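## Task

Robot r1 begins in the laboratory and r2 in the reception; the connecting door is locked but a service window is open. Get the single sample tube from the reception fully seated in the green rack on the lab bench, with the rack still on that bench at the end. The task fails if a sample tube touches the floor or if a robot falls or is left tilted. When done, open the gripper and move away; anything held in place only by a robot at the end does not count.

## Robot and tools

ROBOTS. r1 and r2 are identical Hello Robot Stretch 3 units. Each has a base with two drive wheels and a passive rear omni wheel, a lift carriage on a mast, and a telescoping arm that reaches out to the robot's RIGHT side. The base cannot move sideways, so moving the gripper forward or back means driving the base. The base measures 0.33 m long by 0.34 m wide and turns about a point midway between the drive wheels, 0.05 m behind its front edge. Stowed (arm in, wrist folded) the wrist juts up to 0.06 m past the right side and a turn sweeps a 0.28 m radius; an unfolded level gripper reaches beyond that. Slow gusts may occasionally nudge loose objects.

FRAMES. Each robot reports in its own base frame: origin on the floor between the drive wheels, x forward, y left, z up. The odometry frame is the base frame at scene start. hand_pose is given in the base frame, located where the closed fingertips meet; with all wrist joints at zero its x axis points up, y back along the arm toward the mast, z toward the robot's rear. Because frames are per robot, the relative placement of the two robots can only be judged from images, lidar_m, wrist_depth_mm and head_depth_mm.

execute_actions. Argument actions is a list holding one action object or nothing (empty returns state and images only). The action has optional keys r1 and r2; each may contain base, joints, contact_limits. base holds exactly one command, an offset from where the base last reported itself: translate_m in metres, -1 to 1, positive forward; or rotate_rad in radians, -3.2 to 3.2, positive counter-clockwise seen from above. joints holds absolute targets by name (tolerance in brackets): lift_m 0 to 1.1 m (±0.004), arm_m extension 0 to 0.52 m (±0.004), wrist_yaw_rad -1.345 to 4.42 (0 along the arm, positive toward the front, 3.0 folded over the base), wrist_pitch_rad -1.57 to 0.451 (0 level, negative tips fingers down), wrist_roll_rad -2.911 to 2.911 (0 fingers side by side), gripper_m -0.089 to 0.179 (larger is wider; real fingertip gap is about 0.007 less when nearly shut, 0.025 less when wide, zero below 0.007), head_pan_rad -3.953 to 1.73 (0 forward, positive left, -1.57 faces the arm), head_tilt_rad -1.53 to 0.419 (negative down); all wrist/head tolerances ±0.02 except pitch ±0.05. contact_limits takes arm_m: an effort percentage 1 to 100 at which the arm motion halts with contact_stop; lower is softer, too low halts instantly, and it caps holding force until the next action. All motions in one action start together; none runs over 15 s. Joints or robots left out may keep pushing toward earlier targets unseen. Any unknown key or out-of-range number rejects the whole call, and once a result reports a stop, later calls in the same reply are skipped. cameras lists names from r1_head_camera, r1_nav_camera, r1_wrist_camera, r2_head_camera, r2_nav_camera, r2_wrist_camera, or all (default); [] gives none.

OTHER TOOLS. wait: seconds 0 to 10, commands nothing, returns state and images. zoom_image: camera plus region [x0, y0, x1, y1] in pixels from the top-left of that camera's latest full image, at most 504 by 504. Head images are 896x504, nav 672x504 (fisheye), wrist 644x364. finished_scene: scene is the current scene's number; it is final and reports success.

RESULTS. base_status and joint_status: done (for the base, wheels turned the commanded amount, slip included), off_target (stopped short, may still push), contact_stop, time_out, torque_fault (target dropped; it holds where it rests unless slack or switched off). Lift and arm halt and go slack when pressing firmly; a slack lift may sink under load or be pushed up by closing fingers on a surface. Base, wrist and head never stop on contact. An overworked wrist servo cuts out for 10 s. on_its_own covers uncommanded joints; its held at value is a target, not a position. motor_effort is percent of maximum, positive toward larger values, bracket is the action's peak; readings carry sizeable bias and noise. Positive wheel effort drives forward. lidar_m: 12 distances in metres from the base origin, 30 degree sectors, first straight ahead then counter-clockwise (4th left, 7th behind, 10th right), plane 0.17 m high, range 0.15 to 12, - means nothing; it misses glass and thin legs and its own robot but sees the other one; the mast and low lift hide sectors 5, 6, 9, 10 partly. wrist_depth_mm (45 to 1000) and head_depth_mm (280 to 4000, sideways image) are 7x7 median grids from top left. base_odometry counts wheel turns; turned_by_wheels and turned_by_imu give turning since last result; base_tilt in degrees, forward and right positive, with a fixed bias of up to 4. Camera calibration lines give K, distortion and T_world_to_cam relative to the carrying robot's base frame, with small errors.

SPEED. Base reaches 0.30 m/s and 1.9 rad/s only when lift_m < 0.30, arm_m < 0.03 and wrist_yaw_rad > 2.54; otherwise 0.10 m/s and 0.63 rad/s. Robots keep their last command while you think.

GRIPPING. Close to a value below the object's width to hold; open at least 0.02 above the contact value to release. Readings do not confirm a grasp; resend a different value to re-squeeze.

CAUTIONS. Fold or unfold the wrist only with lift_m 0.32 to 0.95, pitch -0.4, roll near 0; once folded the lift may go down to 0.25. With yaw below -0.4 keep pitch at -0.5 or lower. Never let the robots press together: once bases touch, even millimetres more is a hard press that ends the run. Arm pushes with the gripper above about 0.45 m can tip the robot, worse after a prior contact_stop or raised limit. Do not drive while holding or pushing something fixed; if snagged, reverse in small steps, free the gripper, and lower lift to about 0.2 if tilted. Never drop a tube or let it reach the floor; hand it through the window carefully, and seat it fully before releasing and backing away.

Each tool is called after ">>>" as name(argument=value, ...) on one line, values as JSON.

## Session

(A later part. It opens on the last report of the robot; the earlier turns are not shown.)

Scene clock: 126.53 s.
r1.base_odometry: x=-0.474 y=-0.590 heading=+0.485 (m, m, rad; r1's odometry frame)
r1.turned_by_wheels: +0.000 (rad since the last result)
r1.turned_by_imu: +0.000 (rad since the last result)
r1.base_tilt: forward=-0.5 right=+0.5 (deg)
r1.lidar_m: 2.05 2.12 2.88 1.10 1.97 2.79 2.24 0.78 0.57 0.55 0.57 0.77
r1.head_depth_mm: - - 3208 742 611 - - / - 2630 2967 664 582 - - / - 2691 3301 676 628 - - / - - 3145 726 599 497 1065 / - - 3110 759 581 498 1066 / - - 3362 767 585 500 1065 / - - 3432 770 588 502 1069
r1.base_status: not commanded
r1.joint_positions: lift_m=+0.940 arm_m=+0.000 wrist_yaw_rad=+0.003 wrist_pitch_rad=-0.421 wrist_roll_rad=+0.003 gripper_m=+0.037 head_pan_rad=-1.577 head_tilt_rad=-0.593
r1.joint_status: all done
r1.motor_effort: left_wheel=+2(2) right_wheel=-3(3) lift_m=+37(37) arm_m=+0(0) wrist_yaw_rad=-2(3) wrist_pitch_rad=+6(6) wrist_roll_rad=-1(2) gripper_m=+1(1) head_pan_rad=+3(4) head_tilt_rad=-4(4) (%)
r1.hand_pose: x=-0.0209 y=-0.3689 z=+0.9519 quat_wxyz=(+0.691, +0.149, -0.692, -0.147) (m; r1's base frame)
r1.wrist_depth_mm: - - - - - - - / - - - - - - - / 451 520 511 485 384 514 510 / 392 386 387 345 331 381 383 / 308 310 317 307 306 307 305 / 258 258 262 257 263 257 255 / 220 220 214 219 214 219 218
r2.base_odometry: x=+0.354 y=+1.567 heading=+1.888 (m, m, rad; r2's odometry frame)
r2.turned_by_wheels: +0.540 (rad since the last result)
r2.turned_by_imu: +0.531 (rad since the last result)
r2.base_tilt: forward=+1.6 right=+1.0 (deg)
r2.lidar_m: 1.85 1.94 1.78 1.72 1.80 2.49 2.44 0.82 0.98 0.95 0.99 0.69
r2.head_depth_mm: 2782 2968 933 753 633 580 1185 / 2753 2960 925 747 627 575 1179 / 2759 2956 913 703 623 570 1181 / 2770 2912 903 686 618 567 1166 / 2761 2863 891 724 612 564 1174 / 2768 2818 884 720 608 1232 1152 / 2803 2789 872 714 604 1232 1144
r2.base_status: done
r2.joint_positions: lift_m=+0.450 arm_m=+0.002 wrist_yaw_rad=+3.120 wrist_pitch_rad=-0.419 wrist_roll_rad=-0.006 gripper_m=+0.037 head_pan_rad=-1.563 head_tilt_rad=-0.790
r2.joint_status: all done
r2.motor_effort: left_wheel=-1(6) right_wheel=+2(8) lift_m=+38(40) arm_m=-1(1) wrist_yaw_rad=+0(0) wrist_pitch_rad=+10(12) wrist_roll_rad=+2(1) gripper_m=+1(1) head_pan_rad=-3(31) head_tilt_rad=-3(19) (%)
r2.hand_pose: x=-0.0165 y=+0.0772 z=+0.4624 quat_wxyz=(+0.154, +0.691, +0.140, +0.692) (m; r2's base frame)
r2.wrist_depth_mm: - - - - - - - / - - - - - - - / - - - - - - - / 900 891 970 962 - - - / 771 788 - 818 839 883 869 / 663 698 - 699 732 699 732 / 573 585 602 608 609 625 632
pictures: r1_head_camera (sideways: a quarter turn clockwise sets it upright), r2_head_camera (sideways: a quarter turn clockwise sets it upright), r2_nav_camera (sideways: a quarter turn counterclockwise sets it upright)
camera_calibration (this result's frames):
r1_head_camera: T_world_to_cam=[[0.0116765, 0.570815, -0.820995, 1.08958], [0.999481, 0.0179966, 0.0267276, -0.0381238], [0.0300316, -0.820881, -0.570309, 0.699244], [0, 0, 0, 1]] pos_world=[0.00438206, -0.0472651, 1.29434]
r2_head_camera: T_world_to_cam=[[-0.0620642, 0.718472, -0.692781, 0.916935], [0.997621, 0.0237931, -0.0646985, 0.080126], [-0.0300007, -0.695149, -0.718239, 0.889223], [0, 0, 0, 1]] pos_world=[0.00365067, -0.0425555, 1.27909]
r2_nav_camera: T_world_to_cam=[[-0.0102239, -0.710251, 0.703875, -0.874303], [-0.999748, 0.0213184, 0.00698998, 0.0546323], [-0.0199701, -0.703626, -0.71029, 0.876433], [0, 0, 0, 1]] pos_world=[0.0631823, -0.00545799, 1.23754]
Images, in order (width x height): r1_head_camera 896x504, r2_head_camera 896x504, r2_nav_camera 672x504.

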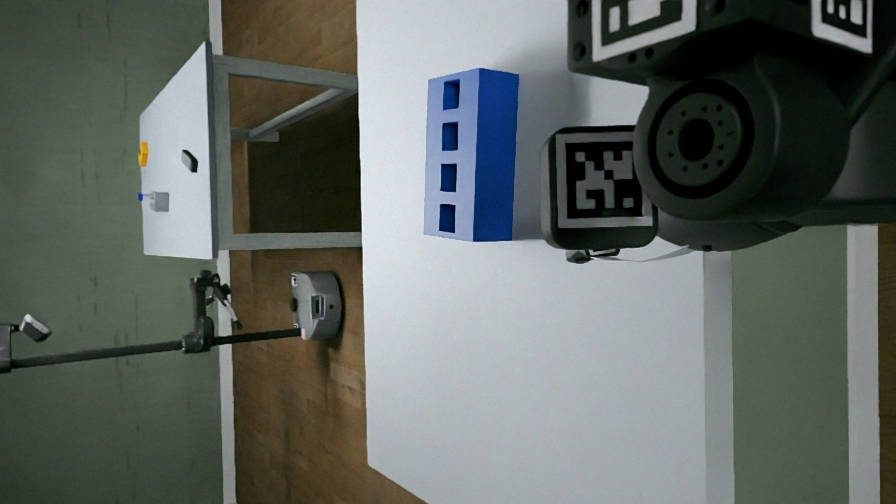

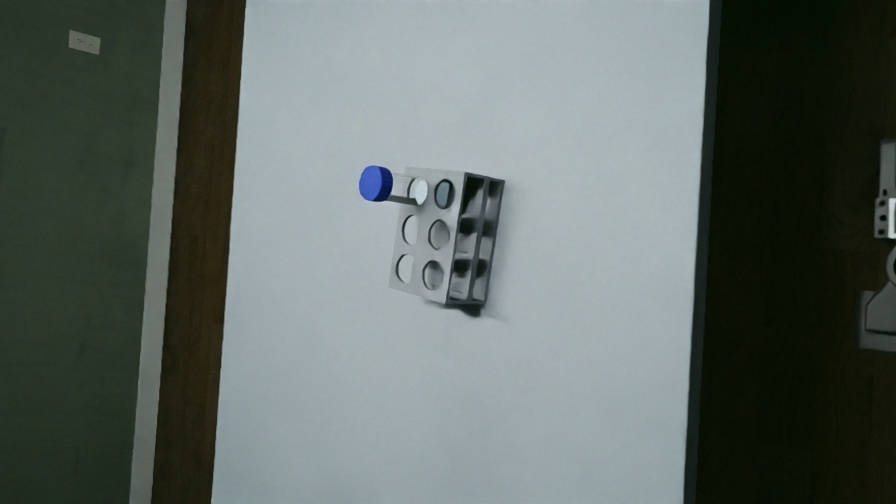

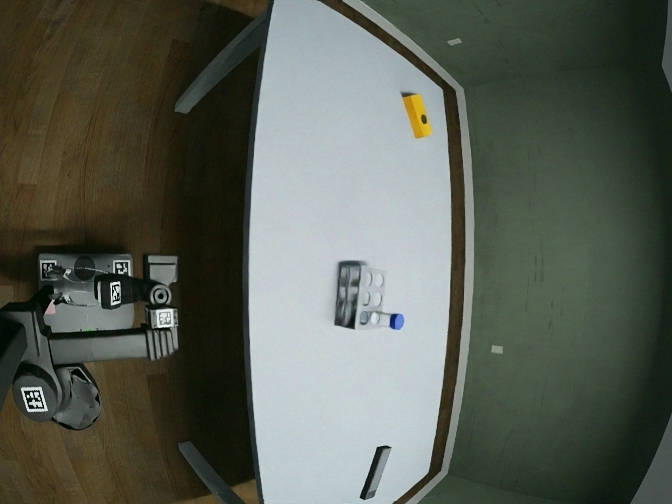

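>>> zoom_image(camera="r2_head_camera", region=[340, 150, 530, 330])

>>> zoom_image(camera="r1_head_camera", region=[410, 55, 600, 255])

Region (340, 150, 530, 330) of r2_head_camera's 896x504 image, scaled by 2.653, with more detail than that image has; it fills the top 477 rows of this view, and the rest is white.

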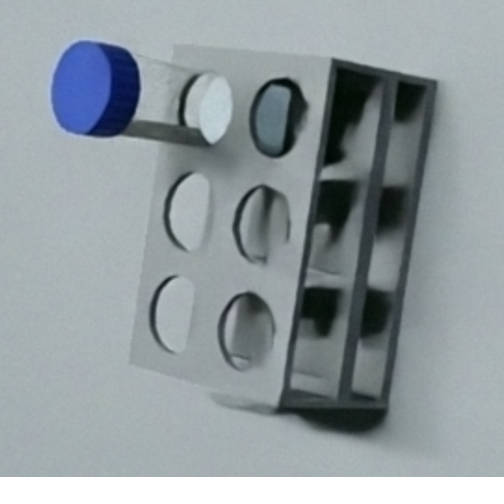

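Region (410, 55, 600, 255) of r1_head_camera's 896x504 image, scaled by 2.520, with more detail than that image has; it fills the left 479 columns of this view, and the rest is white.

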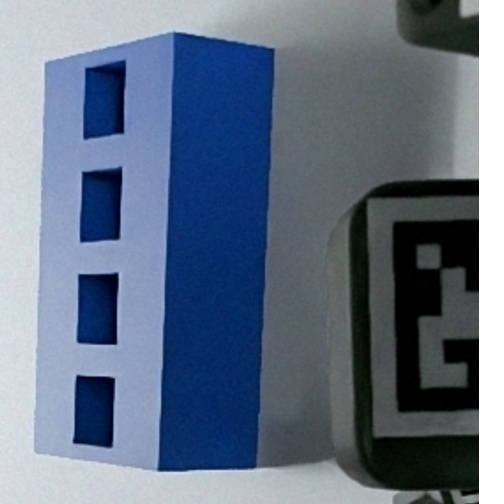

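>>> execute_actions(actions=[{"r2": {"base": {"translate_m": -0.053}, "joints": {"lift_m": 0.80, "wrist_yaw_rad": 1.5}}}], cameras=["r2_nav_camera"])

>>> execute_actions(actions=[{"r2": {"joints": {"wrist_yaw_rad": 0.0, "gripper_m": 0.085}}}], cameras=["r2_head_camera", "r2_wrist_camera"])

Scene clock: 179.80 s.
r1.base_odometry: x=-0.474 y=-0.590 heading=+0.485 (m, m, rad; r1's odometry frame)
r1.turned_by_wheels: +0.000 (rad since the last result)
r1.turned_by_imu: +0.000 (rad since the last result)
r1.base_tilt: forward=-0.6 right=+0.5 (deg)
r1.lidar_m: 2.05 2.13 2.89 1.10 1.97 2.80 2.23 0.79 0.57 0.55 0.57 0.77
r1.head_depth_mm: - - 3210 741 610 - - / - 2648 2985 665 583 - - / - 2676 3274 674 628 - - / - - 3110 729 600 497 1068 / - - 2989 761 581 498 1069 / - - 3356 764 584 500 1070 / - - 3408 769 587 503 1075
r1.base_status: not commanded
r1.joint_positions: lift_m=+0.940 arm_m=+0.000 wrist_yaw_rad=+0.003 wrist_pitch_rad=-0.421 wrist_roll_rad=+0.003 gripper_m=+0.037 head_pan_rad=-1.577 head_tilt_rad=-0.593
r1.joint_status: not commanded
r1.motor_effort: left_wheel=+2(2) right_wheel=-3(3) lift_m=+37(37) arm_m=+0(0) wrist_yaw_rad=-2(2) wrist_pitch_rad=+6(6) wrist_roll_rad=-1(1) gripper_m=+1(0) head_pan_rad=+3(3) head_tilt_rad=-4(4) (%)
r1.hand_pose: x=-0.0209 y=-0.3689 z=+0.9519 quat_wxyz=(+0.691, +0.149, -0.692, -0.147) (m; r1's base frame)
r1.wrist_depth_mm: - - - - - - - / - - - - - - - / 448 519 520 484 387 513 509 / 392 389 385 345 332 386 380 / 313 310 315 308 306 306 306 / 258 258 262 256 264 257 256 / 220 221 214 219 214 220 218
r2.base_odometry: x=+0.370 y=+1.516 heading=+1.888 (m, m, rad; r2's odometry frame)
r2.turned_by_wheels: +0.000 (rad since the last result)
r2.turned_by_imu: +0.001 (rad since the last result)
r2.base_tilt: forward=+1.7 right=+1.0 (deg)
r2.lidar_m: 1.91 1.99 1.78 1.72 1.79 2.44 2.39 0.76 0.98 0.95 0.99 0.74
r2.head_depth_mm: 2737 2950 933 753 633 572 - / 2768 2978 923 747 628 - 1128 / 2777 2972 913 740 623 - 1113 / 2748 2922 900 689 618 - - / 2780 2862 890 679 612 564 - / 2776 2808 880 720 610 559 - / 2801 2786 872 714 605 556 1101
r2.base_status: done
r2.joint_positions: lift_m=+0.800 arm_m=+0.002 wrist_yaw_rad=+1.503 wrist_pitch_rad=-0.419 wrist_roll_rad=-0.005 gripper_m=+0.037 head_pan_rad=-1.563 head_tilt_rad=-0.790
r2.joint_status: all done
r2.motor_effort: left_wheel=-1(5) right_wheel=+3(3) lift_m=+38(40) arm_m=-1(1) wrist_yaw_rad=-1(4) wrist_pitch_rad=+9(9) wrist_roll_rad=+1(2) gripper_m=+0(0) head_pan_rad=-3(2) head_tilt_rad=-3(3) (%)
r2.hand_pose: x=+0.2024 y=-0.1625 z=+0.8125 quat_wxyz=(+0.607, +0.579, -0.403, +0.366) (m; r2's base frame)
r2.wrist_depth_mm: - - - - - - - / - - - - 509 522 566 / - - - - 396 377 403 / - - - - 703 298 308 / - - - - - 246 254 / - - - - - 215 211 / 928 936 951 977 964 192 185
pictures: r2_nav_camera (sideways: a quarter turn counterclockwise sets it upright)
camera_calibration (this result's frames):
r2_nav_camera: T_world_to_cam=[[-0.0103227, -0.710249, 0.703874, -0.874302], [-0.999745, 0.0214574, 0.00698999, 0.0546323], [-0.020068, -0.703623, -0.71029, 0.876433], [0, 0, 0, 1]] pos_world=[0.0631815, -0.00546592, 1.23754]
Images, in order (width x height): r2_nav_camera 672x504.

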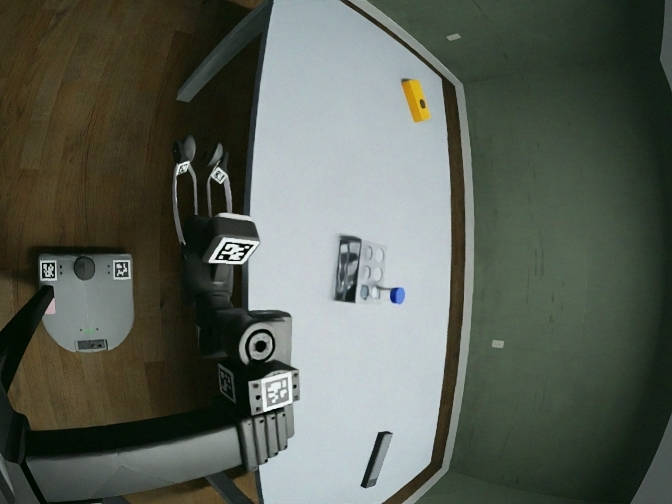

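Scene clock: 181.57 s.
r1.base_odometry: x=-0.474 y=-0.590 heading=+0.485 (m, m, rad; r1's odometry frame)
r1.turned_by_wheels: +0.000 (rad since the last result)
r1.turned_by_imu: +0.000 (rad since the last result)
r1.base_tilt: forward=-0.6 right=+0.5 (deg)
r1.lidar_m: 2.05 2.12 2.89 1.10 1.97 2.80 2.24 0.78 0.57 0.55 0.57 0.77
r1.head_depth_mm: - - 3217 741 612 - - / - 2658 2958 663 582 - - / - 2688 3297 675 628 - - / - - 3110 725 599 497 1066 / - - 3025 760 581 498 1068 / - - 3383 767 584 500 1065 / - - 3414 770 588 502 1069
r1.base_status: not commanded
r1.joint_positions: lift_m=+0.940 arm_m=+0.000 wrist_yaw_rad=+0.003 wrist_pitch_rad=-0.421 wrist_roll_rad=+0.003 gripper_m=+0.037 head_pan_rad=-1.577 head_tilt_rad=-0.593
r1.joint_status: not commanded
r1.motor_effort: left_wheel=+2(2) right_wheel=-3(3) lift_m=+37(37) arm_m=+0(0) wrist_yaw_rad=-2(2) wrist_pitch_rad=+6(6) wrist_roll_rad=-1(1) gripper_m=+1(0) head_pan_rad=+3(4) head_tilt_rad=-4(4) (%)
r1.hand_pose: x=-0.0209 y=-0.3689 z=+0.9519 quat_wxyz=(+0.691, +0.149, -0.692, -0.147) (m; r1's base frame)
r1.wrist_depth_mm: - - - - - - - / - - - - - - - / 449 516 512 485 385 511 510 / 392 385 387 344 335 379 382 / 310 311 315 309 306 307 306 / 260 258 261 256 265 256 256 / 220 221 213 220 213 219 218
r2.base_odometry: x=+0.370 y=+1.516 heading=+1.888 (m, m, rad; r2's odometry frame)
r2.turned_by_wheels: +0.000 (rad since the last result)
r2.turned_by_imu: +0.000 (rad since the last result)
r2.base_tilt: forward=+1.7 right=+1.0 (deg)
r2.lidar_m: 1.91 1.98 1.78 1.72 1.79 2.44 2.39 0.77 0.98 0.95 0.99 0.74
r2.head_depth_mm: 2767 2971 932 753 632 573 - / 2762 2953 922 747 627 - - / 2768 2958 910 740 630 - - / 2761 2923 899 685 639 - - / 2762 2847 893 680 606 564 1162 / 2799 2834 880 719 609 1235 1157 / 2801 2801 872 714 604 1229 1141
r2.base_status: not commanded
r2.joint_positions: lift_m=+0.800 arm_m=+0.002 wrist_yaw_rad=+0.003 wrist_pitch_rad=-0.419 wrist_roll_rad=-0.005 gripper_m=+0.085 head_pan_rad=-1.563 head_tilt_rad=-0.790
r2.joint_status: all done
r2.motor_effort: left_wheel=-2(2) right_wheel=+3(3) lift_m=+38(38) arm_m=-1(2) wrist_yaw_rad=-2(2) wrist_pitch_rad=+9(9) wrist_roll_rad=+2(2) gripper_m=+0(82) head_pan_rad=-2(3) head_tilt_rad=-3(2) (%)
r2.hand_pose: x=-0.0209 y=-0.3714 z=+0.8125 quat_wxyz=(+0.694, +0.148, -0.689, -0.146) (m; r2's base frame)
r2.wrist_depth_mm: 614 650 679 664 - - - / 414 434 313 441 508 538 575 / 323 324 289 295 369 387 394 / 258 268 273 275 290 300 313 / 218 228 228 236 249 247 251 / 188 - 194 200 - 210 213 / - 167 172 173 178 181 184
pictures: r2_head_camera (sideways: a quarter turn clockwise sets it upright), r2_wrist_camera
camera_calibration (this result's frames):
r2_head_camera: T_world_to_cam=[[-0.0619643, 0.718481, -0.692781, 0.916934], [0.997624, 0.0236544, -0.0646985, 0.080126], [-0.0300973, -0.695145, -0.71824, 0.889224], [0, 0, 0, 1]] pos_world=[0.00364476, -0.0425552, 1.27909]
r2_wrist_camera: T_world_to_cam=[[-0.998342, 0.013786, 0.0558906, -0.0692771], [-0.0372198, 0.586078, -0.809399, 0.898552], [-0.0439146, -0.810137, -0.584593, 0.334297], [0, 0, 0, 1]] pos_world=[-0.0210377, -0.25484, 0.926587]
Images, in order (width x height): r2_head_camera 896x504, r2_wrist_camera 644x364.

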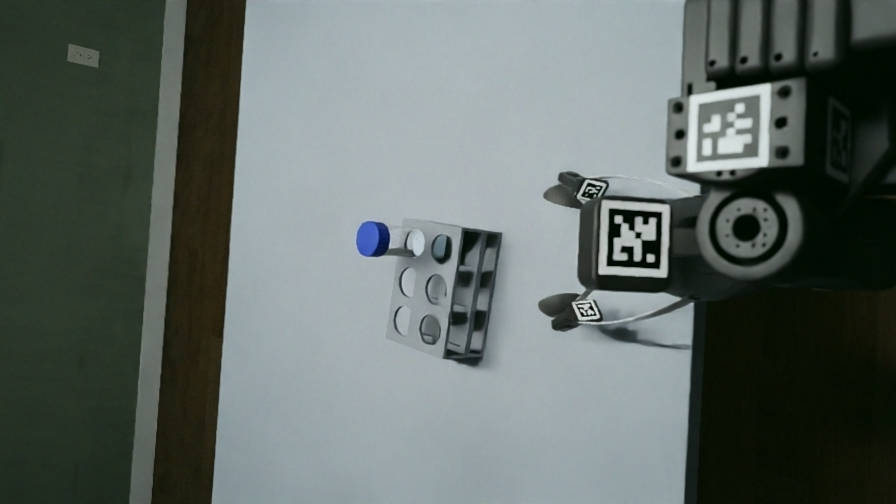

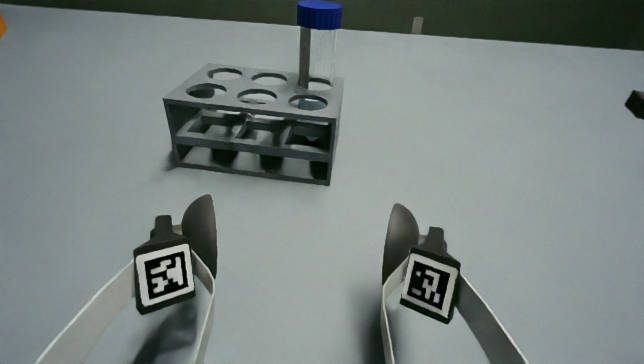

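>>> execute_actions(actions=[{"r2": {"joints": {"wrist_pitch_rad": 0.0, "lift_m": 0.73, "arm_m": 0.07}}}], cameras=["r2_head_camera", "r2_wrist_camera"])

Scene clock: 186.47 s.
r1.base_odometry: x=-0.474 y=-0.590 heading=+0.485 (m, m, rad; r1's odometry frame)
r1.turned_by_wheels: +0.000 (rad since the last result)
r1.turned_by_imu: +0.000 (rad since the last result)
r1.base_tilt: forward=-0.6 right=+0.5 (deg)
r1.lidar_m: 2.05 2.13 2.88 1.10 1.96 2.80 2.24 0.78 0.57 0.55 0.57 0.77
r1.head_depth_mm: - - 3203 741 610 - - / - 2654 2982 665 583 - - / - 2653 3289 674 628 - - / - 2748 3106 729 601 497 1064 / - - 2993 760 581 498 1069 / - - 3386 766 585 500 1074 / - - 3416 771 589 502 1071
r1.base_status: not commanded
r1.joint_positions: lift_m=+0.940 arm_m=+0.000 wrist_yaw_rad=+0.003 wrist_pitch_rad=-0.421 wrist_roll_rad=+0.003 gripper_m=+0.037 head_pan_rad=-1.577 head_tilt_rad=-0.593
r1.joint_status: not commanded
r1.motor_effort: left_wheel=+2(2) right_wheel=-3(3) lift_m=+37(37) arm_m=-1(1) wrist_yaw_rad=-2(2) wrist_pitch_rad=+5(6) wrist_roll_rad=-1(1) gripper_m=+1(0) head_pan_rad=+3(4) head_tilt_rad=-3(4) (%)
r1.hand_pose: x=-0.0209 y=-0.3689 z=+0.9519 quat_wxyz=(+0.691, +0.149, -0.692, -0.147) (m; r1's base frame)
r1.wrist_depth_mm: - - - - - - - / - - - - - - - / 454 519 518 483 384 517 515 / 392 386 386 346 334 383 380 / 311 309 316 306 308 305 306 / 258 259 262 256 264 257 256 / 221 220 214 219 212 219 218
r2.base_odometry: x=+0.370 y=+1.516 heading=+1.888 (m, m, rad; r2's odometry frame)
r2.turned_by_wheels: +0.000 (rad since the last result)
r2.turned_by_imu: +0.001 (rad since the last result)
r2.base_tilt: forward=+1.6 right=+1.1 (deg)
r2.lidar_m: 1.91 1.99 1.77 1.72 1.78 2.44 2.39 0.77 0.98 0.95 0.99 0.74
r2.head_depth_mm: 2719 2954 932 752 632 568 - / 2771 2992 922 746 635 - - / 2760 2950 911 740 638 - 1141 / 2768 2892 902 687 - - 1156 / 2762 2875 890 678 613 561 1159 / 2768 2828 880 720 608 1231 1156 / 2803 2767 872 713 604 1227 1142
r2.base_status: not commanded
r2.joint_positions: lift_m=+0.730 arm_m=+0.070 wrist_yaw_rad=+0.002 wrist_pitch_rad=-0.023 wrist_roll_rad=-0.005 gripper_m=+0.085 head_pan_rad=-1.563 head_tilt_rad=-0.790
r2.joint_status: all done
r2.motor_effort: left_wheel=-1(1) right_wheel=+3(3) lift_m=+32(35) arm_m=+5(5) wrist_yaw_rad=-1(2) wrist_pitch_rad=+11(13) wrist_roll_rad=+1(1) gripper_m=+0(1) head_pan_rad=-3(3) head_tilt_rad=-3(3) (%)
r2.hand_pose: x=-0.0209 y=-0.4703 z=+0.8390 quat_wxyz=(+0.709, +0.009, -0.705, -0.007) (m; r2's base frame)
r2.wrist_depth_mm: - - - - - - - / - - - - - - - / - - - - - - - / 501 520 568 580 640 700 726 / 332 225 216 239 408 393 411 / 242 - 200 234 - 286 289 / 201 196 194 191 210 216 221
pictures: r2_head_camera (sideways: a quarter turn clockwise sets it upright), r2_wrist_camera
camera_calibration (this result's frames):
r2_head_camera: T_world_to_cam=[[-0.0619606, 0.718481, -0.692781, 0.916934], [0.997625, 0.0236492, -0.0646985, 0.080126], [-0.0301009, -0.695145, -0.71824, 0.889224], [0, 0, 0, 1]] pos_world=[0.00364453, -0.0425552, 1.27909]
r2_wrist_camera: T_world_to_cam=[[-0.99838, 0.0345622, 0.0451911, -0.0506915], [-0.0361248, 0.228533, -0.972866, 0.946946], [-0.0439521, -0.972923, -0.226914, -0.106902], [0, 0, 0, 1]] pos_world=[-0.0210997, -0.318664, 0.899285]
Images, in order (width x height): r2_head_camera 896x504, r2_wrist_camera 644x364.

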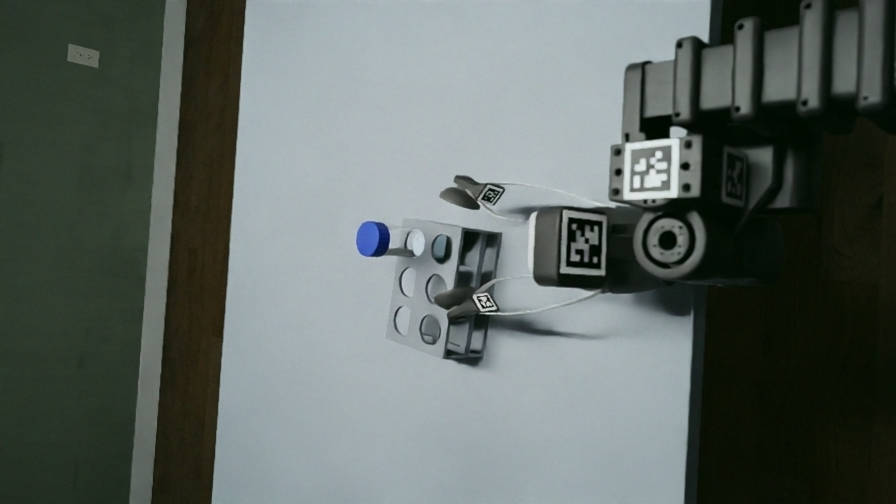

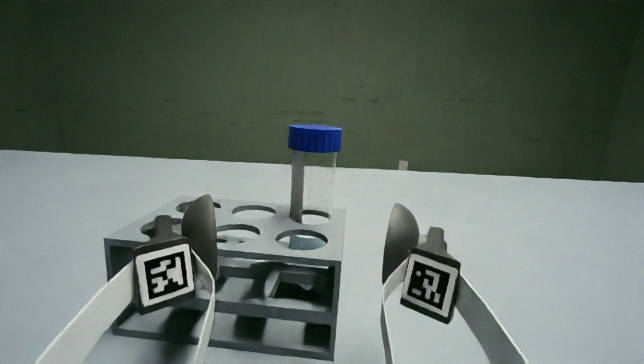

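>>> execute_actions(actions=[{"r2": {"base": {"translate_m": -0.007}, "joints": {"lift_m": 0.744}}}], cameras=[])

>>> execute_actions(actions=[{"r2": {"joints": {"arm_m": 0.148}}}], cameras=["r2_head_camera", "r2_wrist_camera"])

Scene clock: 208.80 s.
r1.base_odometry: x=-0.474 y=-0.590 heading=+0.485 (m, m, rad; r1's odometry frame)
r1.turned_by_wheels: +0.000 (rad since the last result)
r1.turned_by_imu: +0.000 (rad since the last result)
r1.base_tilt: forward=-0.6 right=+0.5 (deg)
r1.lidar_m: 2.05 2.12 2.89 1.10 1.97 2.80 2.23 0.78 0.57 0.55 0.57 0.77
r1.head_depth_mm: - - 3239 740 612 - - / - 2631 3000 665 582 - - / - 2699 3278 675 628 - - / - - 3107 726 600 496 1064 / - - 2998 761 582 498 1066 / - - 3342 767 585 500 1070 / - - 3445 770 587 503 1073
r1.base_status: not commanded
r1.joint_positions: lift_m=+0.940 arm_m=+0.000 wrist_yaw_rad=+0.003 wrist_pitch_rad=-0.421 wrist_roll_rad=+0.003 gripper_m=+0.037 head_pan_rad=-1.577 head_tilt_rad=-0.593
r1.joint_status: not commanded
r1.motor_effort: left_wheel=+2(2) right_wheel=-3(3) lift_m=+38(37) arm_m=+0(1) wrist_yaw_rad=-2(2) wrist_pitch_rad=+6(5) wrist_roll_rad=-1(1) gripper_m=-1(1) head_pan_rad=+3(3) head_tilt_rad=-3(4) (%)
r1.hand_pose: x=-0.0209 y=-0.3689 z=+0.9519 quat_wxyz=(+0.691, +0.149, -0.692, -0.147) (m; r1's base frame)
r1.wrist_depth_mm: - - - - - - - / - - - - - - - / 452 522 518 484 386 510 512 / 386 389 387 347 334 383 382 / 308 310 314 309 308 307 307 / 258 258 262 256 266 256 255 / 220 220 214 220 214 219 219
r2.base_odometry: x=+0.373 y=+1.510 heading=+1.888 (m, m, rad; r2's odometry frame)
r2.turned_by_wheels: +0.000 (rad since the last result)
r2.turned_by_imu: +0.001 (rad since the last result)
r2.base_tilt: forward=+1.7 right=+1.0 (deg)
r2.lidar_m: 1.92 2.00 1.78 1.72 1.78 2.43 2.38 0.76 0.98 0.95 0.99 0.75
r2.head_depth_mm: 2746 2953 935 754 633 570 - / 2747 2956 921 745 641 - - / 2767 2952 909 742 637 - 1147 / 2744 2926 899 689 - - 1163 / 2774 2850 892 679 612 563 1155 / 2795 2816 880 719 610 1230 1152 / 2806 2788 869 714 604 1229 1145
r2.base_status: done
r2.joint_positions: lift_m=+0.744 arm_m=+0.070 wrist_yaw_rad=+0.002 wrist_pitch_rad=-0.022 wrist_roll_rad=-0.005 gripper_m=+0.085 head_pan_rad=-1.563 head_tilt_rad=-0.790
r2.joint_status: all done
r2.motor_effort: left_wheel=-2(5) right_wheel=+3(5) lift_m=+38(39) arm_m=+5(5) wrist_yaw_rad=-1(1) wrist_pitch_rad=+11(11) wrist_roll_rad=+1(2) gripper_m=+0(0) head_pan_rad=-3(2) head_tilt_rad=-3(3) (%)
r2.hand_pose: x=-0.0209 y=-0.4703 z=+0.8530 quat_wxyz=(+0.709, +0.009, -0.705, -0.007) (m; r2's base frame)
r2.wrist_depth_mm: - - - - - - - / - - - - - - - / - - - - - - - / 550 583 624 574 706 - - / 360 368 259 376 451 447 461 / 268 - 225 249 - 312 317 / 222 200 196 209 232 240 244
pictures: none
No camera images: the call's "cameras" was empty. Leave "cameras" out to get every camera's image.

Scene clock: 210.57 s.
r1.base_odometry: x=-0.474 y=-0.590 heading=+0.485 (m, m, rad; r1's odometry frame)
r1.turned_by_wheels: +0.000 (rad since the last result)
r1.turned_by_imu: +0.000 (rad since the last result)
r1.base_tilt: forward=-0.6 right=+0.4 (deg)
r1.lidar_m: 2.05 2.12 2.89 1.09 1.97 2.80 2.24 0.79 0.57 0.55 0.57 0.77
r1.head_depth_mm: - - 3241 741 610 - - / - 2641 2964 665 582 - - / - 2704 3282 674 627 - - / - - 3105 726 599 496 1065 / - - 3006 760 583 498 1068 / - - 3375 765 585 501 1071 / - - 3420 769 588 503 1070
r1.base_status: not commanded
r1.joint_positions: lift_m=+0.940 arm_m=+0.000 wrist_yaw_rad=+0.003 wrist_pitch_rad=-0.421 wrist_roll_rad=+0.003 gripper_m=+0.037 head_pan_rad=-1.577 head_tilt_rad=-0.593
r1.joint_status: not commanded
r1.motor_effort: left_wheel=+2(2) right_wheel=-3(3) lift_m=+38(38) arm_m=+0(0) wrist_yaw_rad=-2(2) wrist_pitch_rad=+6(6) wrist_roll_rad=-1(1) gripper_m=+0(0) head_pan_rad=+3(3) head_tilt_rad=-4(4) (%)
r1.hand_pose: x=-0.0209 y=-0.3689 z=+0.9519 quat_wxyz=(+0.691, +0.149, -0.692, -0.147) (m; r1's base frame)
r1.wrist_depth_mm: - - - - - - - / - - - - - - - / 456 520 518 488 381 507 510 / 387 391 388 344 332 380 381 / 313 309 316 307 307 309 307 / 259 258 262 256 263 254 255 / 221 221 215 219 212 219 219
r2.base_odometry: x=+0.373 y=+1.510 heading=+1.888 (m, m, rad; r2's odometry frame)
r2.turned_by_wheels: +0.000 (rad since the last result)
r2.turned_by_imu: +0.000 (rad since the last result)
r2.base_tilt: forward=+1.7 right=+1.0 (deg)
r2.lidar_m: 1.92 2.00 1.78 1.72 1.78 2.43 2.38 0.76 0.98 0.95 0.99 0.75
r2.head_depth_mm: 2755 2959 932 753 636 578 - / 2757 2949 924 750 - - 1175 / 2762 2928 910 737 - 1258 1166 / 2765 2935 902 772 - 566 1162 / 2765 2846 892 675 612 563 1157 / 2764 2819 881 720 609 1233 1151 / 2796 2769 869 713 605 1224 1144
r2.base_status: not commanded
r2.joint_positions: lift_m=+0.744 arm_m=+0.148 wrist_yaw_rad=+0.002 wrist_pitch_rad=-0.022 wrist_roll_rad=-0.005 gripper_m=+0.085 head_pan_rad=-1.563 head_tilt_rad=-0.790
r2.joint_status: all done
r2.motor_effort: left_wheel=-1(1) right_wheel=+2(2) lift_m=+38(38) arm_m=+5(5) wrist_yaw_rad=-1(1) wrist_pitch_rad=+11(10) wrist_roll_rad=+1(1) gripper_m=+0(0) head_pan_rad=-3(3) head_tilt_rad=-3(3) (%)
r2.hand_pose: x=-0.0210 y=-0.5483 z=+0.8530 quat_wxyz=(+0.709, +0.009, -0.705, -0.007) (m; r2's base frame)
r2.wrist_depth_mm: - - - - - - - / - - - - - - - / - - - - - - - / 538 581 610 152 - - - / 360 394 381 377 447 437 459 / 266 - 182 262 - 310 315 / - 143 143 150 231 239 243
pictures: r2_head_camera (sideways: a quarter turn clockwise sets it upright), r2_wrist_camera
camera_calibration (this result's frames):
r2_head_camera: T_world_to_cam=[[-0.0619525, 0.718482, -0.692781, 0.916934], [0.997625, 0.023638, -0.0646985, 0.080126], [-0.0301087, -0.695144, -0.71824, 0.889224], [0, 0, 0, 1]] pos_world=[0.00364406, -0.0425552, 1.27909]
r2_wrist_camera: T_world_to_cam=[[-0.998375, 0.034746, 0.0451593, -0.0485371], [-0.0360899, 0.227697, -0.973063, 0.978124], [-0.0440927, -0.973112, -0.226073, -0.180461], [0, 0, 0, 1]] pos_world=[-0.0211149, -0.396638, 0.913171]
Images, in order (width x height): r2_head_camera 896x504, r2_wrist_camera 644x364.

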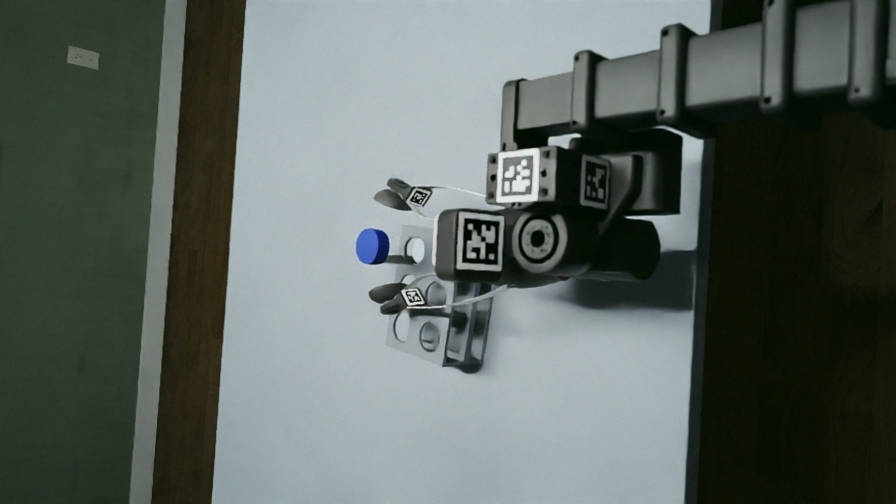

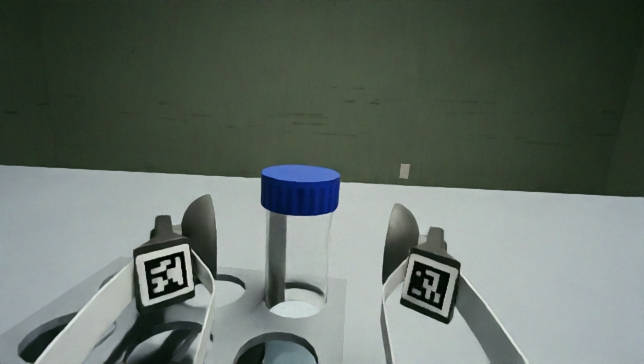

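>>> execute_actions(actions=[{"r2": {"joints": {"lift_m": 0.739}}}], cameras=["r2_wrist_camera"])

>>> execute_actions(actions=[{"r2": {"joints": {"gripper_m": 0.0}}}], cameras=["r2_head_camera", "r2_wrist_camera"])

Scene clock: 222.13 s.
r1.base_odometry: x=-0.474 y=-0.590 heading=+0.485 (m, m, rad; r1's odometry frame)
r1.turned_by_wheels: +0.000 (rad since the last result)
r1.turned_by_imu: +0.000 (rad since the last result)
r1.base_tilt: forward=-0.6 right=+0.5 (deg)
r1.lidar_m: 2.05 2.13 2.88 1.09 1.96 2.80 2.24 0.79 0.57 0.55 0.57 0.77
r1.head_depth_mm: - - 3199 742 611 - - / - 2651 2965 666 582 - - / - 2669 3300 675 627 - - / - - 3095 726 600 496 1067 / - - 3002 760 582 498 1068 / - - 3358 766 585 500 1068 / - - 3422 770 587 503 1072
r1.base_status: not commanded
r1.joint_positions: lift_m=+0.940 arm_m=+0.000 wrist_yaw_rad=+0.003 wrist_pitch_rad=-0.421 wrist_roll_rad=+0.003 gripper_m=+0.037 head_pan_rad=-1.577 head_tilt_rad=-0.593
r1.joint_status: not commanded
r1.motor_effort: left_wheel=+2(2) right_wheel=-3(4) lift_m=+37(37) arm_m=+0(0) wrist_yaw_rad=-2(2) wrist_pitch_rad=+6(5) wrist_roll_rad=-1(1) gripper_m=+1(0) head_pan_rad=+4(4) head_tilt_rad=-3(4) (%)
r1.hand_pose: x=-0.0209 y=-0.3689 z=+0.9519 quat_wxyz=(+0.691, +0.149, -0.692, -0.147) (m; r1's base frame)
r1.wrist_depth_mm: - - - - - - - / - - - - - - - / 450 518 516 483 383 509 515 / 387 388 386 345 331 383 383 / 310 309 314 308 307 306 306 / 258 256 263 257 264 255 256 / 220 221 214 220 212 219 219
r2.base_odometry: x=+0.373 y=+1.510 heading=+1.888 (m, m, rad; r2's odometry frame)
r2.turned_by_wheels: +0.000 (rad since the last result)
r2.turned_by_imu: +0.001 (rad since the last result)
r2.base_tilt: forward=+1.7 right=+1.0 (deg)
r2.lidar_m: 1.92 1.99 1.78 1.72 1.78 2.43 2.38 0.76 0.98 0.95 0.99 0.75
r2.head_depth_mm: 2749 2979 931 752 635 579 - / 2758 2947 921 746 - - 1173 / 2754 2964 910 741 - 1262 1168 / 2795 2927 901 772 - 565 1168 / 2773 2870 891 677 613 563 1156 / 2800 2810 882 722 608 1230 1152 / 2802 2775 872 713 603 1223 1144
r2.base_status: not commanded
r2.joint_positions: lift_m=+0.739 arm_m=+0.148 wrist_yaw_rad=+0.002 wrist_pitch_rad=-0.022 wrist_roll_rad=-0.005 gripper_m=+0.085 head_pan_rad=-1.563 head_tilt_rad=-0.790
r2.joint_status: all done
r2.motor_effort: left_wheel=-1(1) right_wheel=+2(2) lift_m=+32(35) arm_m=+5(5) wrist_yaw_rad=-1(2) wrist_pitch_rad=+11(11) wrist_roll_rad=+2(2) gripper_m=+0(0) head_pan_rad=-3(4) head_tilt_rad=-3(4) (%)
r2.hand_pose: x=-0.0210 y=-0.5483 z=+0.8482 quat_wxyz=(+0.709, +0.009, -0.705, -0.007) (m; r2's base frame)
r2.wrist_depth_mm: - - - - - - - / - - - - - - - / - - - - - - - / 542 569 581 141 - - - / 347 383 364 388 447 429 447 / 257 - 169 178 - 300 305 / - 142 140 153 224 231 237
pictures: r2_wrist_camera
camera_calibration (this result's frames):
r2_wrist_camera: T_world_to_cam=[[-0.998375, 0.0347487, 0.0451569, -0.0483177], [-0.0360898, 0.227634, -0.973078, 0.973453], [-0.0440925, -0.973127, -0.22601, -0.181605], [0, 0, 0, 1]] pos_world=[-0.0211149, -0.396637, 0.908383]
Images, in order (width x height): r2_wrist_camera 644x364.

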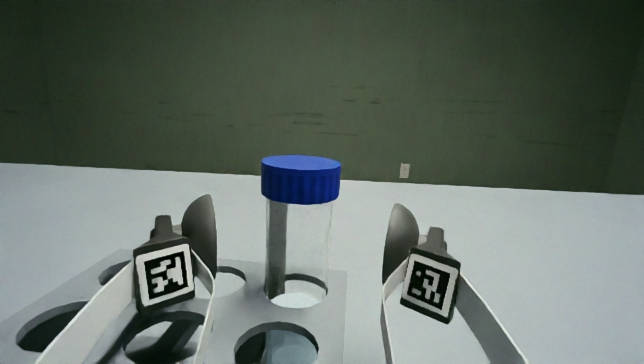

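Scene clock: 223.47 s.
r1.base_odometry: x=-0.474 y=-0.590 heading=+0.485 (m, m, rad; r1's odometry frame)
r1.turned_by_wheels: +0.000 (rad since the last result)
r1.turned_by_imu: +0.000 (rad since the last result)
r1.base_tilt: forward=-0.6 right=+0.5 (deg)
r1.lidar_m: 2.05 2.12 2.88 1.10 1.96 2.79 2.24 0.78 0.57 0.55 0.57 0.77
r1.head_depth_mm: - - 3219 743 610 - - / - 2632 3000 665 582 - - / - 2656 3282 674 628 - - / - - 3094 727 599 496 1065 / - - 2992 761 581 497 1063 / - - 3368 767 584 501 1069 / - - 3386 772 589 502 1069
r1.base_status: not commanded
r1.joint_positions: lift_m=+0.940 arm_m=+0.000 wrist_yaw_rad=+0.003 wrist_pitch_rad=-0.421 wrist_roll_rad=+0.003 gripper_m=+0.037 head_pan_rad=-1.577 head_tilt_rad=-0.593
r1.joint_status: not commanded
r1.motor_effort: left_wheel=+2(2) right_wheel=-3(4) lift_m=+37(37) arm_m=+0(0) wrist_yaw_rad=-2(2) wrist_pitch_rad=+6(6) wrist_roll_rad=-1(1) gripper_m=-1(1) head_pan_rad=+3(4) head_tilt_rad=-3(4) (%)
r1.hand_pose: x=-0.0209 y=-0.3689 z=+0.9519 quat_wxyz=(+0.691, +0.149, -0.692, -0.147) (m; r1's base frame)
r1.wrist_depth_mm: - - - - - - - / - - - - - - - / 451 519 517 482 382 510 508 / 389 387 389 343 333 381 384 / 312 310 313 308 307 307 305 / 258 258 261 258 264 255 255 / 221 220 214 220 213 218 219
r2.base_odometry: x=+0.373 y=+1.510 heading=+1.888 (m, m, rad; r2's odometry frame)
r2.turned_by_wheels: +0.000 (rad since the last result)
r2.turned_by_imu: +0.000 (rad since the last result)
r2.base_tilt: forward=+1.6 right=+1.0 (deg)
r2.lidar_m: 1.91 2.00 1.78 1.72 1.79 2.43 2.38 0.76 0.98 0.95 0.99 0.74
r2.head_depth_mm: 2746 2939 932 753 634 579 - / 2741 2957 922 745 - - 1174 / 2754 2943 912 741 - 1256 1169 / 2774 2925 900 - - 565 1159 / 2775 2857 891 680 613 562 1156 / 2778 2827 879 718 608 1233 1150 / 2797 2793 871 714 605 1220 1143
r2.base_status: not commanded
r2.joint_positions: lift_m=+0.739 arm_m=+0.148 wrist_yaw_rad=+0.002 wrist_pitch_rad=-0.022 wrist_roll_rad=-0.005 gripper_m=+0.001 head_pan_rad=-1.563 head_tilt_rad=-0.790
r2.joint_status: all done
r2.motor_effort: left_wheel=-1(2) right_wheel=+2(3) lift_m=+32(32) arm_m=+5(5) wrist_yaw_rad=-2(1) wrist_pitch_rad=+10(11) wrist_roll_rad=+1(2) gripper_m=-11(86) head_pan_rad=-2(3) head_tilt_rad=-3(3) (%)
r2.hand_pose: x=-0.0210 y=-0.5483 z=+0.8482 quat_wxyz=(+0.709, +0.009, -0.705, -0.007) (m; r2's base frame)
r2.wrist_depth_mm: - - - - - - - / - - - - - - - / - - - - - - - / 528 568 584 139 - - - / 350 359 399 368 414 419 442 / 248 173 - 175 292 299 305 / 149 155 139 153 222 230 234
pictures: r2_head_camera (sideways: a quarter turn clockwise sets it upright), r2_wrist_camera
camera_calibration (this result's frames):
r2_head_camera: T_world_to_cam=[[-0.0619525, 0.718482, -0.692781, 0.916934], [0.997625, 0.023638, -0.0646985, 0.080126], [-0.0301087, -0.695144, -0.718239, 0.889224], [0, 0, 0, 1]] pos_world=[0.00364406, -0.0425552, 1.27909]
r2_wrist_camera: T_world_to_cam=[[-0.998375, 0.034746, 0.0451565, -0.0483181], [-0.0360903, 0.227628, -0.973079, 0.973452], [-0.0440895, -0.973128, -0.226005, -0.18161], [0, 0, 0, 1]] pos_world=[-0.0211146, -0.396636, 0.908383]
Images, in order (width x height): r2_head_camera 896x504, r2_wrist_camera 644x364.

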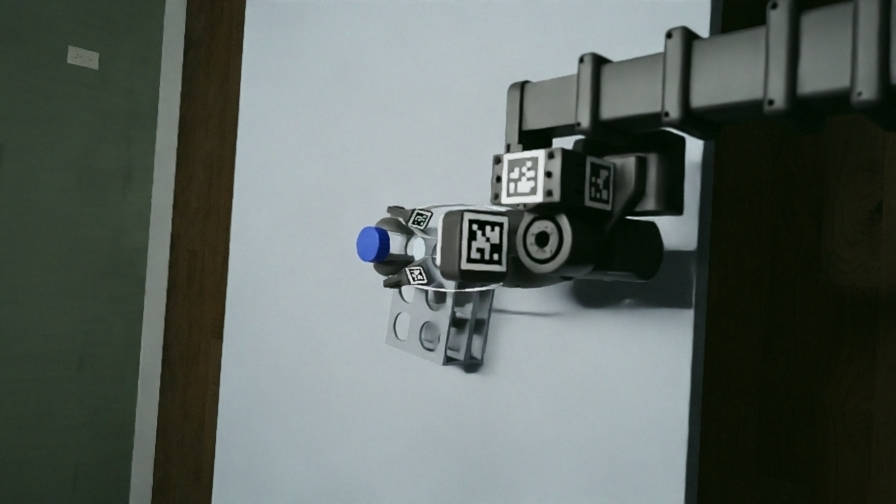

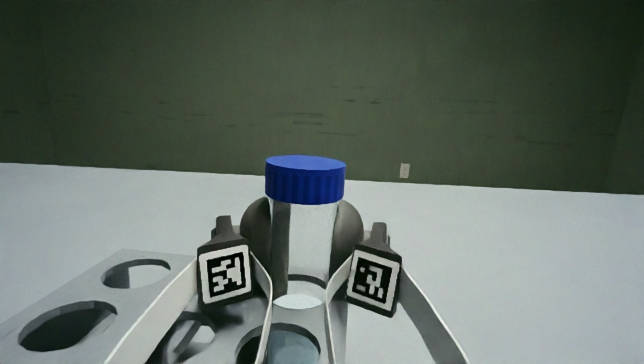

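>>> execute_actions(actions=[{"r2": {"joints": {"lift_m": 0.83, "gripper_m": -0.02}}}], cameras=["r2_head_camera", "r2_wrist_camera"])

Scene clock: 247.40 s.
r1.base_odometry: x=-0.474 y=-0.590 heading=+0.485 (m, m, rad; r1's odometry frame)
r1.turned_by_wheels: +0.000 (rad since the last result)
r1.turned_by_imu: +0.000 (rad since the last result)
r1.base_tilt: forward=-0.6 right=+0.5 (deg)
r1.lidar_m: 2.05 2.12 2.89 1.10 1.96 2.79 2.23 0.78 0.57 0.55 0.57 0.77
r1.head_depth_mm: - - 3190 742 612 - - / - 2648 2976 665 582 - - / - 2684 3327 675 628 - - / - - 3104 725 600 496 1061 / - - 3024 762 582 498 1067 / - - 3336 764 585 501 1070 / - - 3411 770 588 503 1071
r1.base_status: not commanded
r1.joint_positions: lift_m=+0.940 arm_m=+0.000 wrist_yaw_rad=+0.003 wrist_pitch_rad=-0.421 wrist_roll_rad=+0.003 gripper_m=+0.037 head_pan_rad=-1.577 head_tilt_rad=-0.593
r1.joint_status: not commanded
r1.motor_effort: left_wheel=+2(2) right_wheel=-3(3) lift_m=+37(36) arm_m=+0(0) wrist_yaw_rad=-2(2) wrist_pitch_rad=+6(6) wrist_roll_rad=-1(1) gripper_m=+1(0) head_pan_rad=+3(3) head_tilt_rad=-4(3) (%)
r1.hand_pose: x=-0.0209 y=-0.3689 z=+0.9519 quat_wxyz=(+0.691, +0.149, -0.692, -0.147) (m; r1's base frame)
r1.wrist_depth_mm: - - - - - - - / - - - - - - - / 450 518 518 486 384 509 503 / 389 389 386 343 332 383 383 / 311 309 314 309 307 308 307 / 258 258 261 256 265 255 254 / 220 220 214 220 213 219 219
r2.base_odometry: x=+0.373 y=+1.510 heading=+1.888 (m, m, rad; r2's odometry frame)
r2.turned_by_wheels: +0.000 (rad since the last result)
r2.turned_by_imu: +0.001 (rad since the last result)
r2.base_tilt: forward=+1.6 right=+1.0 (deg)
r2.lidar_m: 1.92 1.99 1.77 1.72 1.78 2.43 2.38 0.76 0.98 0.95 0.99 0.75
r2.head_depth_mm: 2741 2950 933 798 - - - / 2743 2969 919 - - 573 1178 / 2757 2951 940 - 585 570 1166 / 2758 2918 872 - 592 568 1164 / 2763 2851 891 678 612 564 1159 / 2793 2809 881 720 608 1237 1148 / 2799 2792 870 715 603 1225 1147
r2.base_status: not commanded
r2.joint_positions: lift_m=+0.830 arm_m=+0.148 wrist_yaw_rad=+0.002 wrist_pitch_rad=-0.022 wrist_roll_rad=-0.005 gripper_m=-0.019 head_pan_rad=-1.563 head_tilt_rad=-0.790
r2.joint_status: all done
r2.motor_effort: left_wheel=-1(2) right_wheel=+3(2) lift_m=+39(41) arm_m=+5(5) wrist_yaw_rad=-1(1) wrist_pitch_rad=+11(10) wrist_roll_rad=+1(1) gripper_m=-17(87) head_pan_rad=-3(3) head_tilt_rad=-4(3) (%)
r2.hand_pose: x=-0.0210 y=-0.5483 z=+0.9390 quat_wxyz=(+0.709, +0.009, -0.705, -0.007) (m; r2's base frame)
r2.wrist_depth_mm: - - - - - - - / - - - - - - - / - - - - - - - / - - - 137 - - - / 562 585 640 595 669 692 - / 418 433 - 414 472 474 500 / 331 338 344 160 363 369 373
pictures: r2_head_camera (sideways: a quarter turn clockwise sets it upright), r2_wrist_camera
camera_calibration (this result's frames):
r2_head_camera: T_world_to_cam=[[-0.0619526, 0.718482, -0.692781, 0.916934], [0.997625, 0.0236381, -0.0646985, 0.080126], [-0.0301086, -0.695144, -0.71824, 0.889224], [0, 0, 0, 1]] pos_world=[0.00364406, -0.0425552, 1.27909]
r2_wrist_camera: T_world_to_cam=[[-0.998375, 0.034747, 0.0451566, -0.0524169], [-0.0360902, 0.227628, -0.973079, 1.06179], [-0.0440905, -0.973128, -0.226004, -0.161099], [0, 0, 0, 1]] pos_world=[-0.0211146, -0.396641, 0.999159]
Images, in order (width x height): r2_head_camera 896x504, r2_wrist_camera 644x364.

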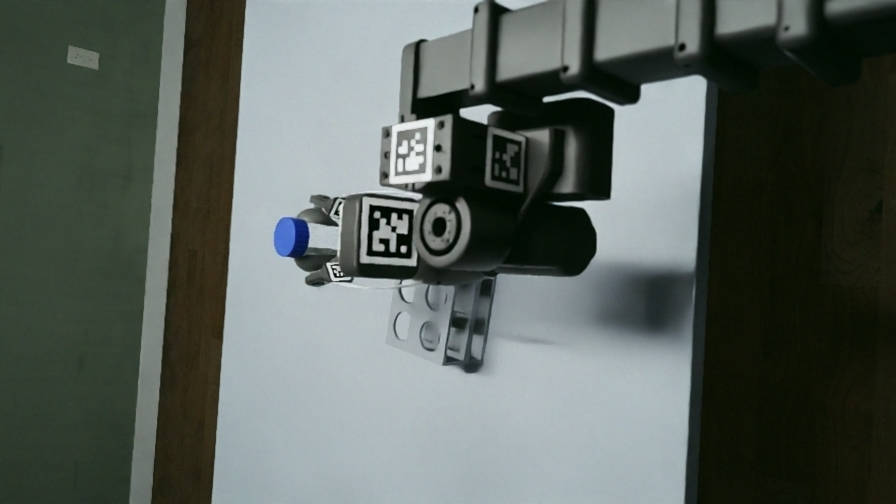

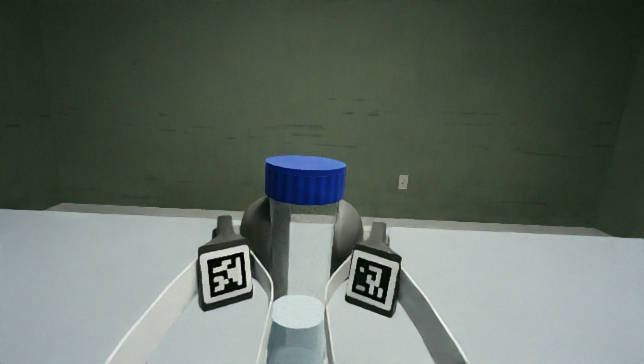

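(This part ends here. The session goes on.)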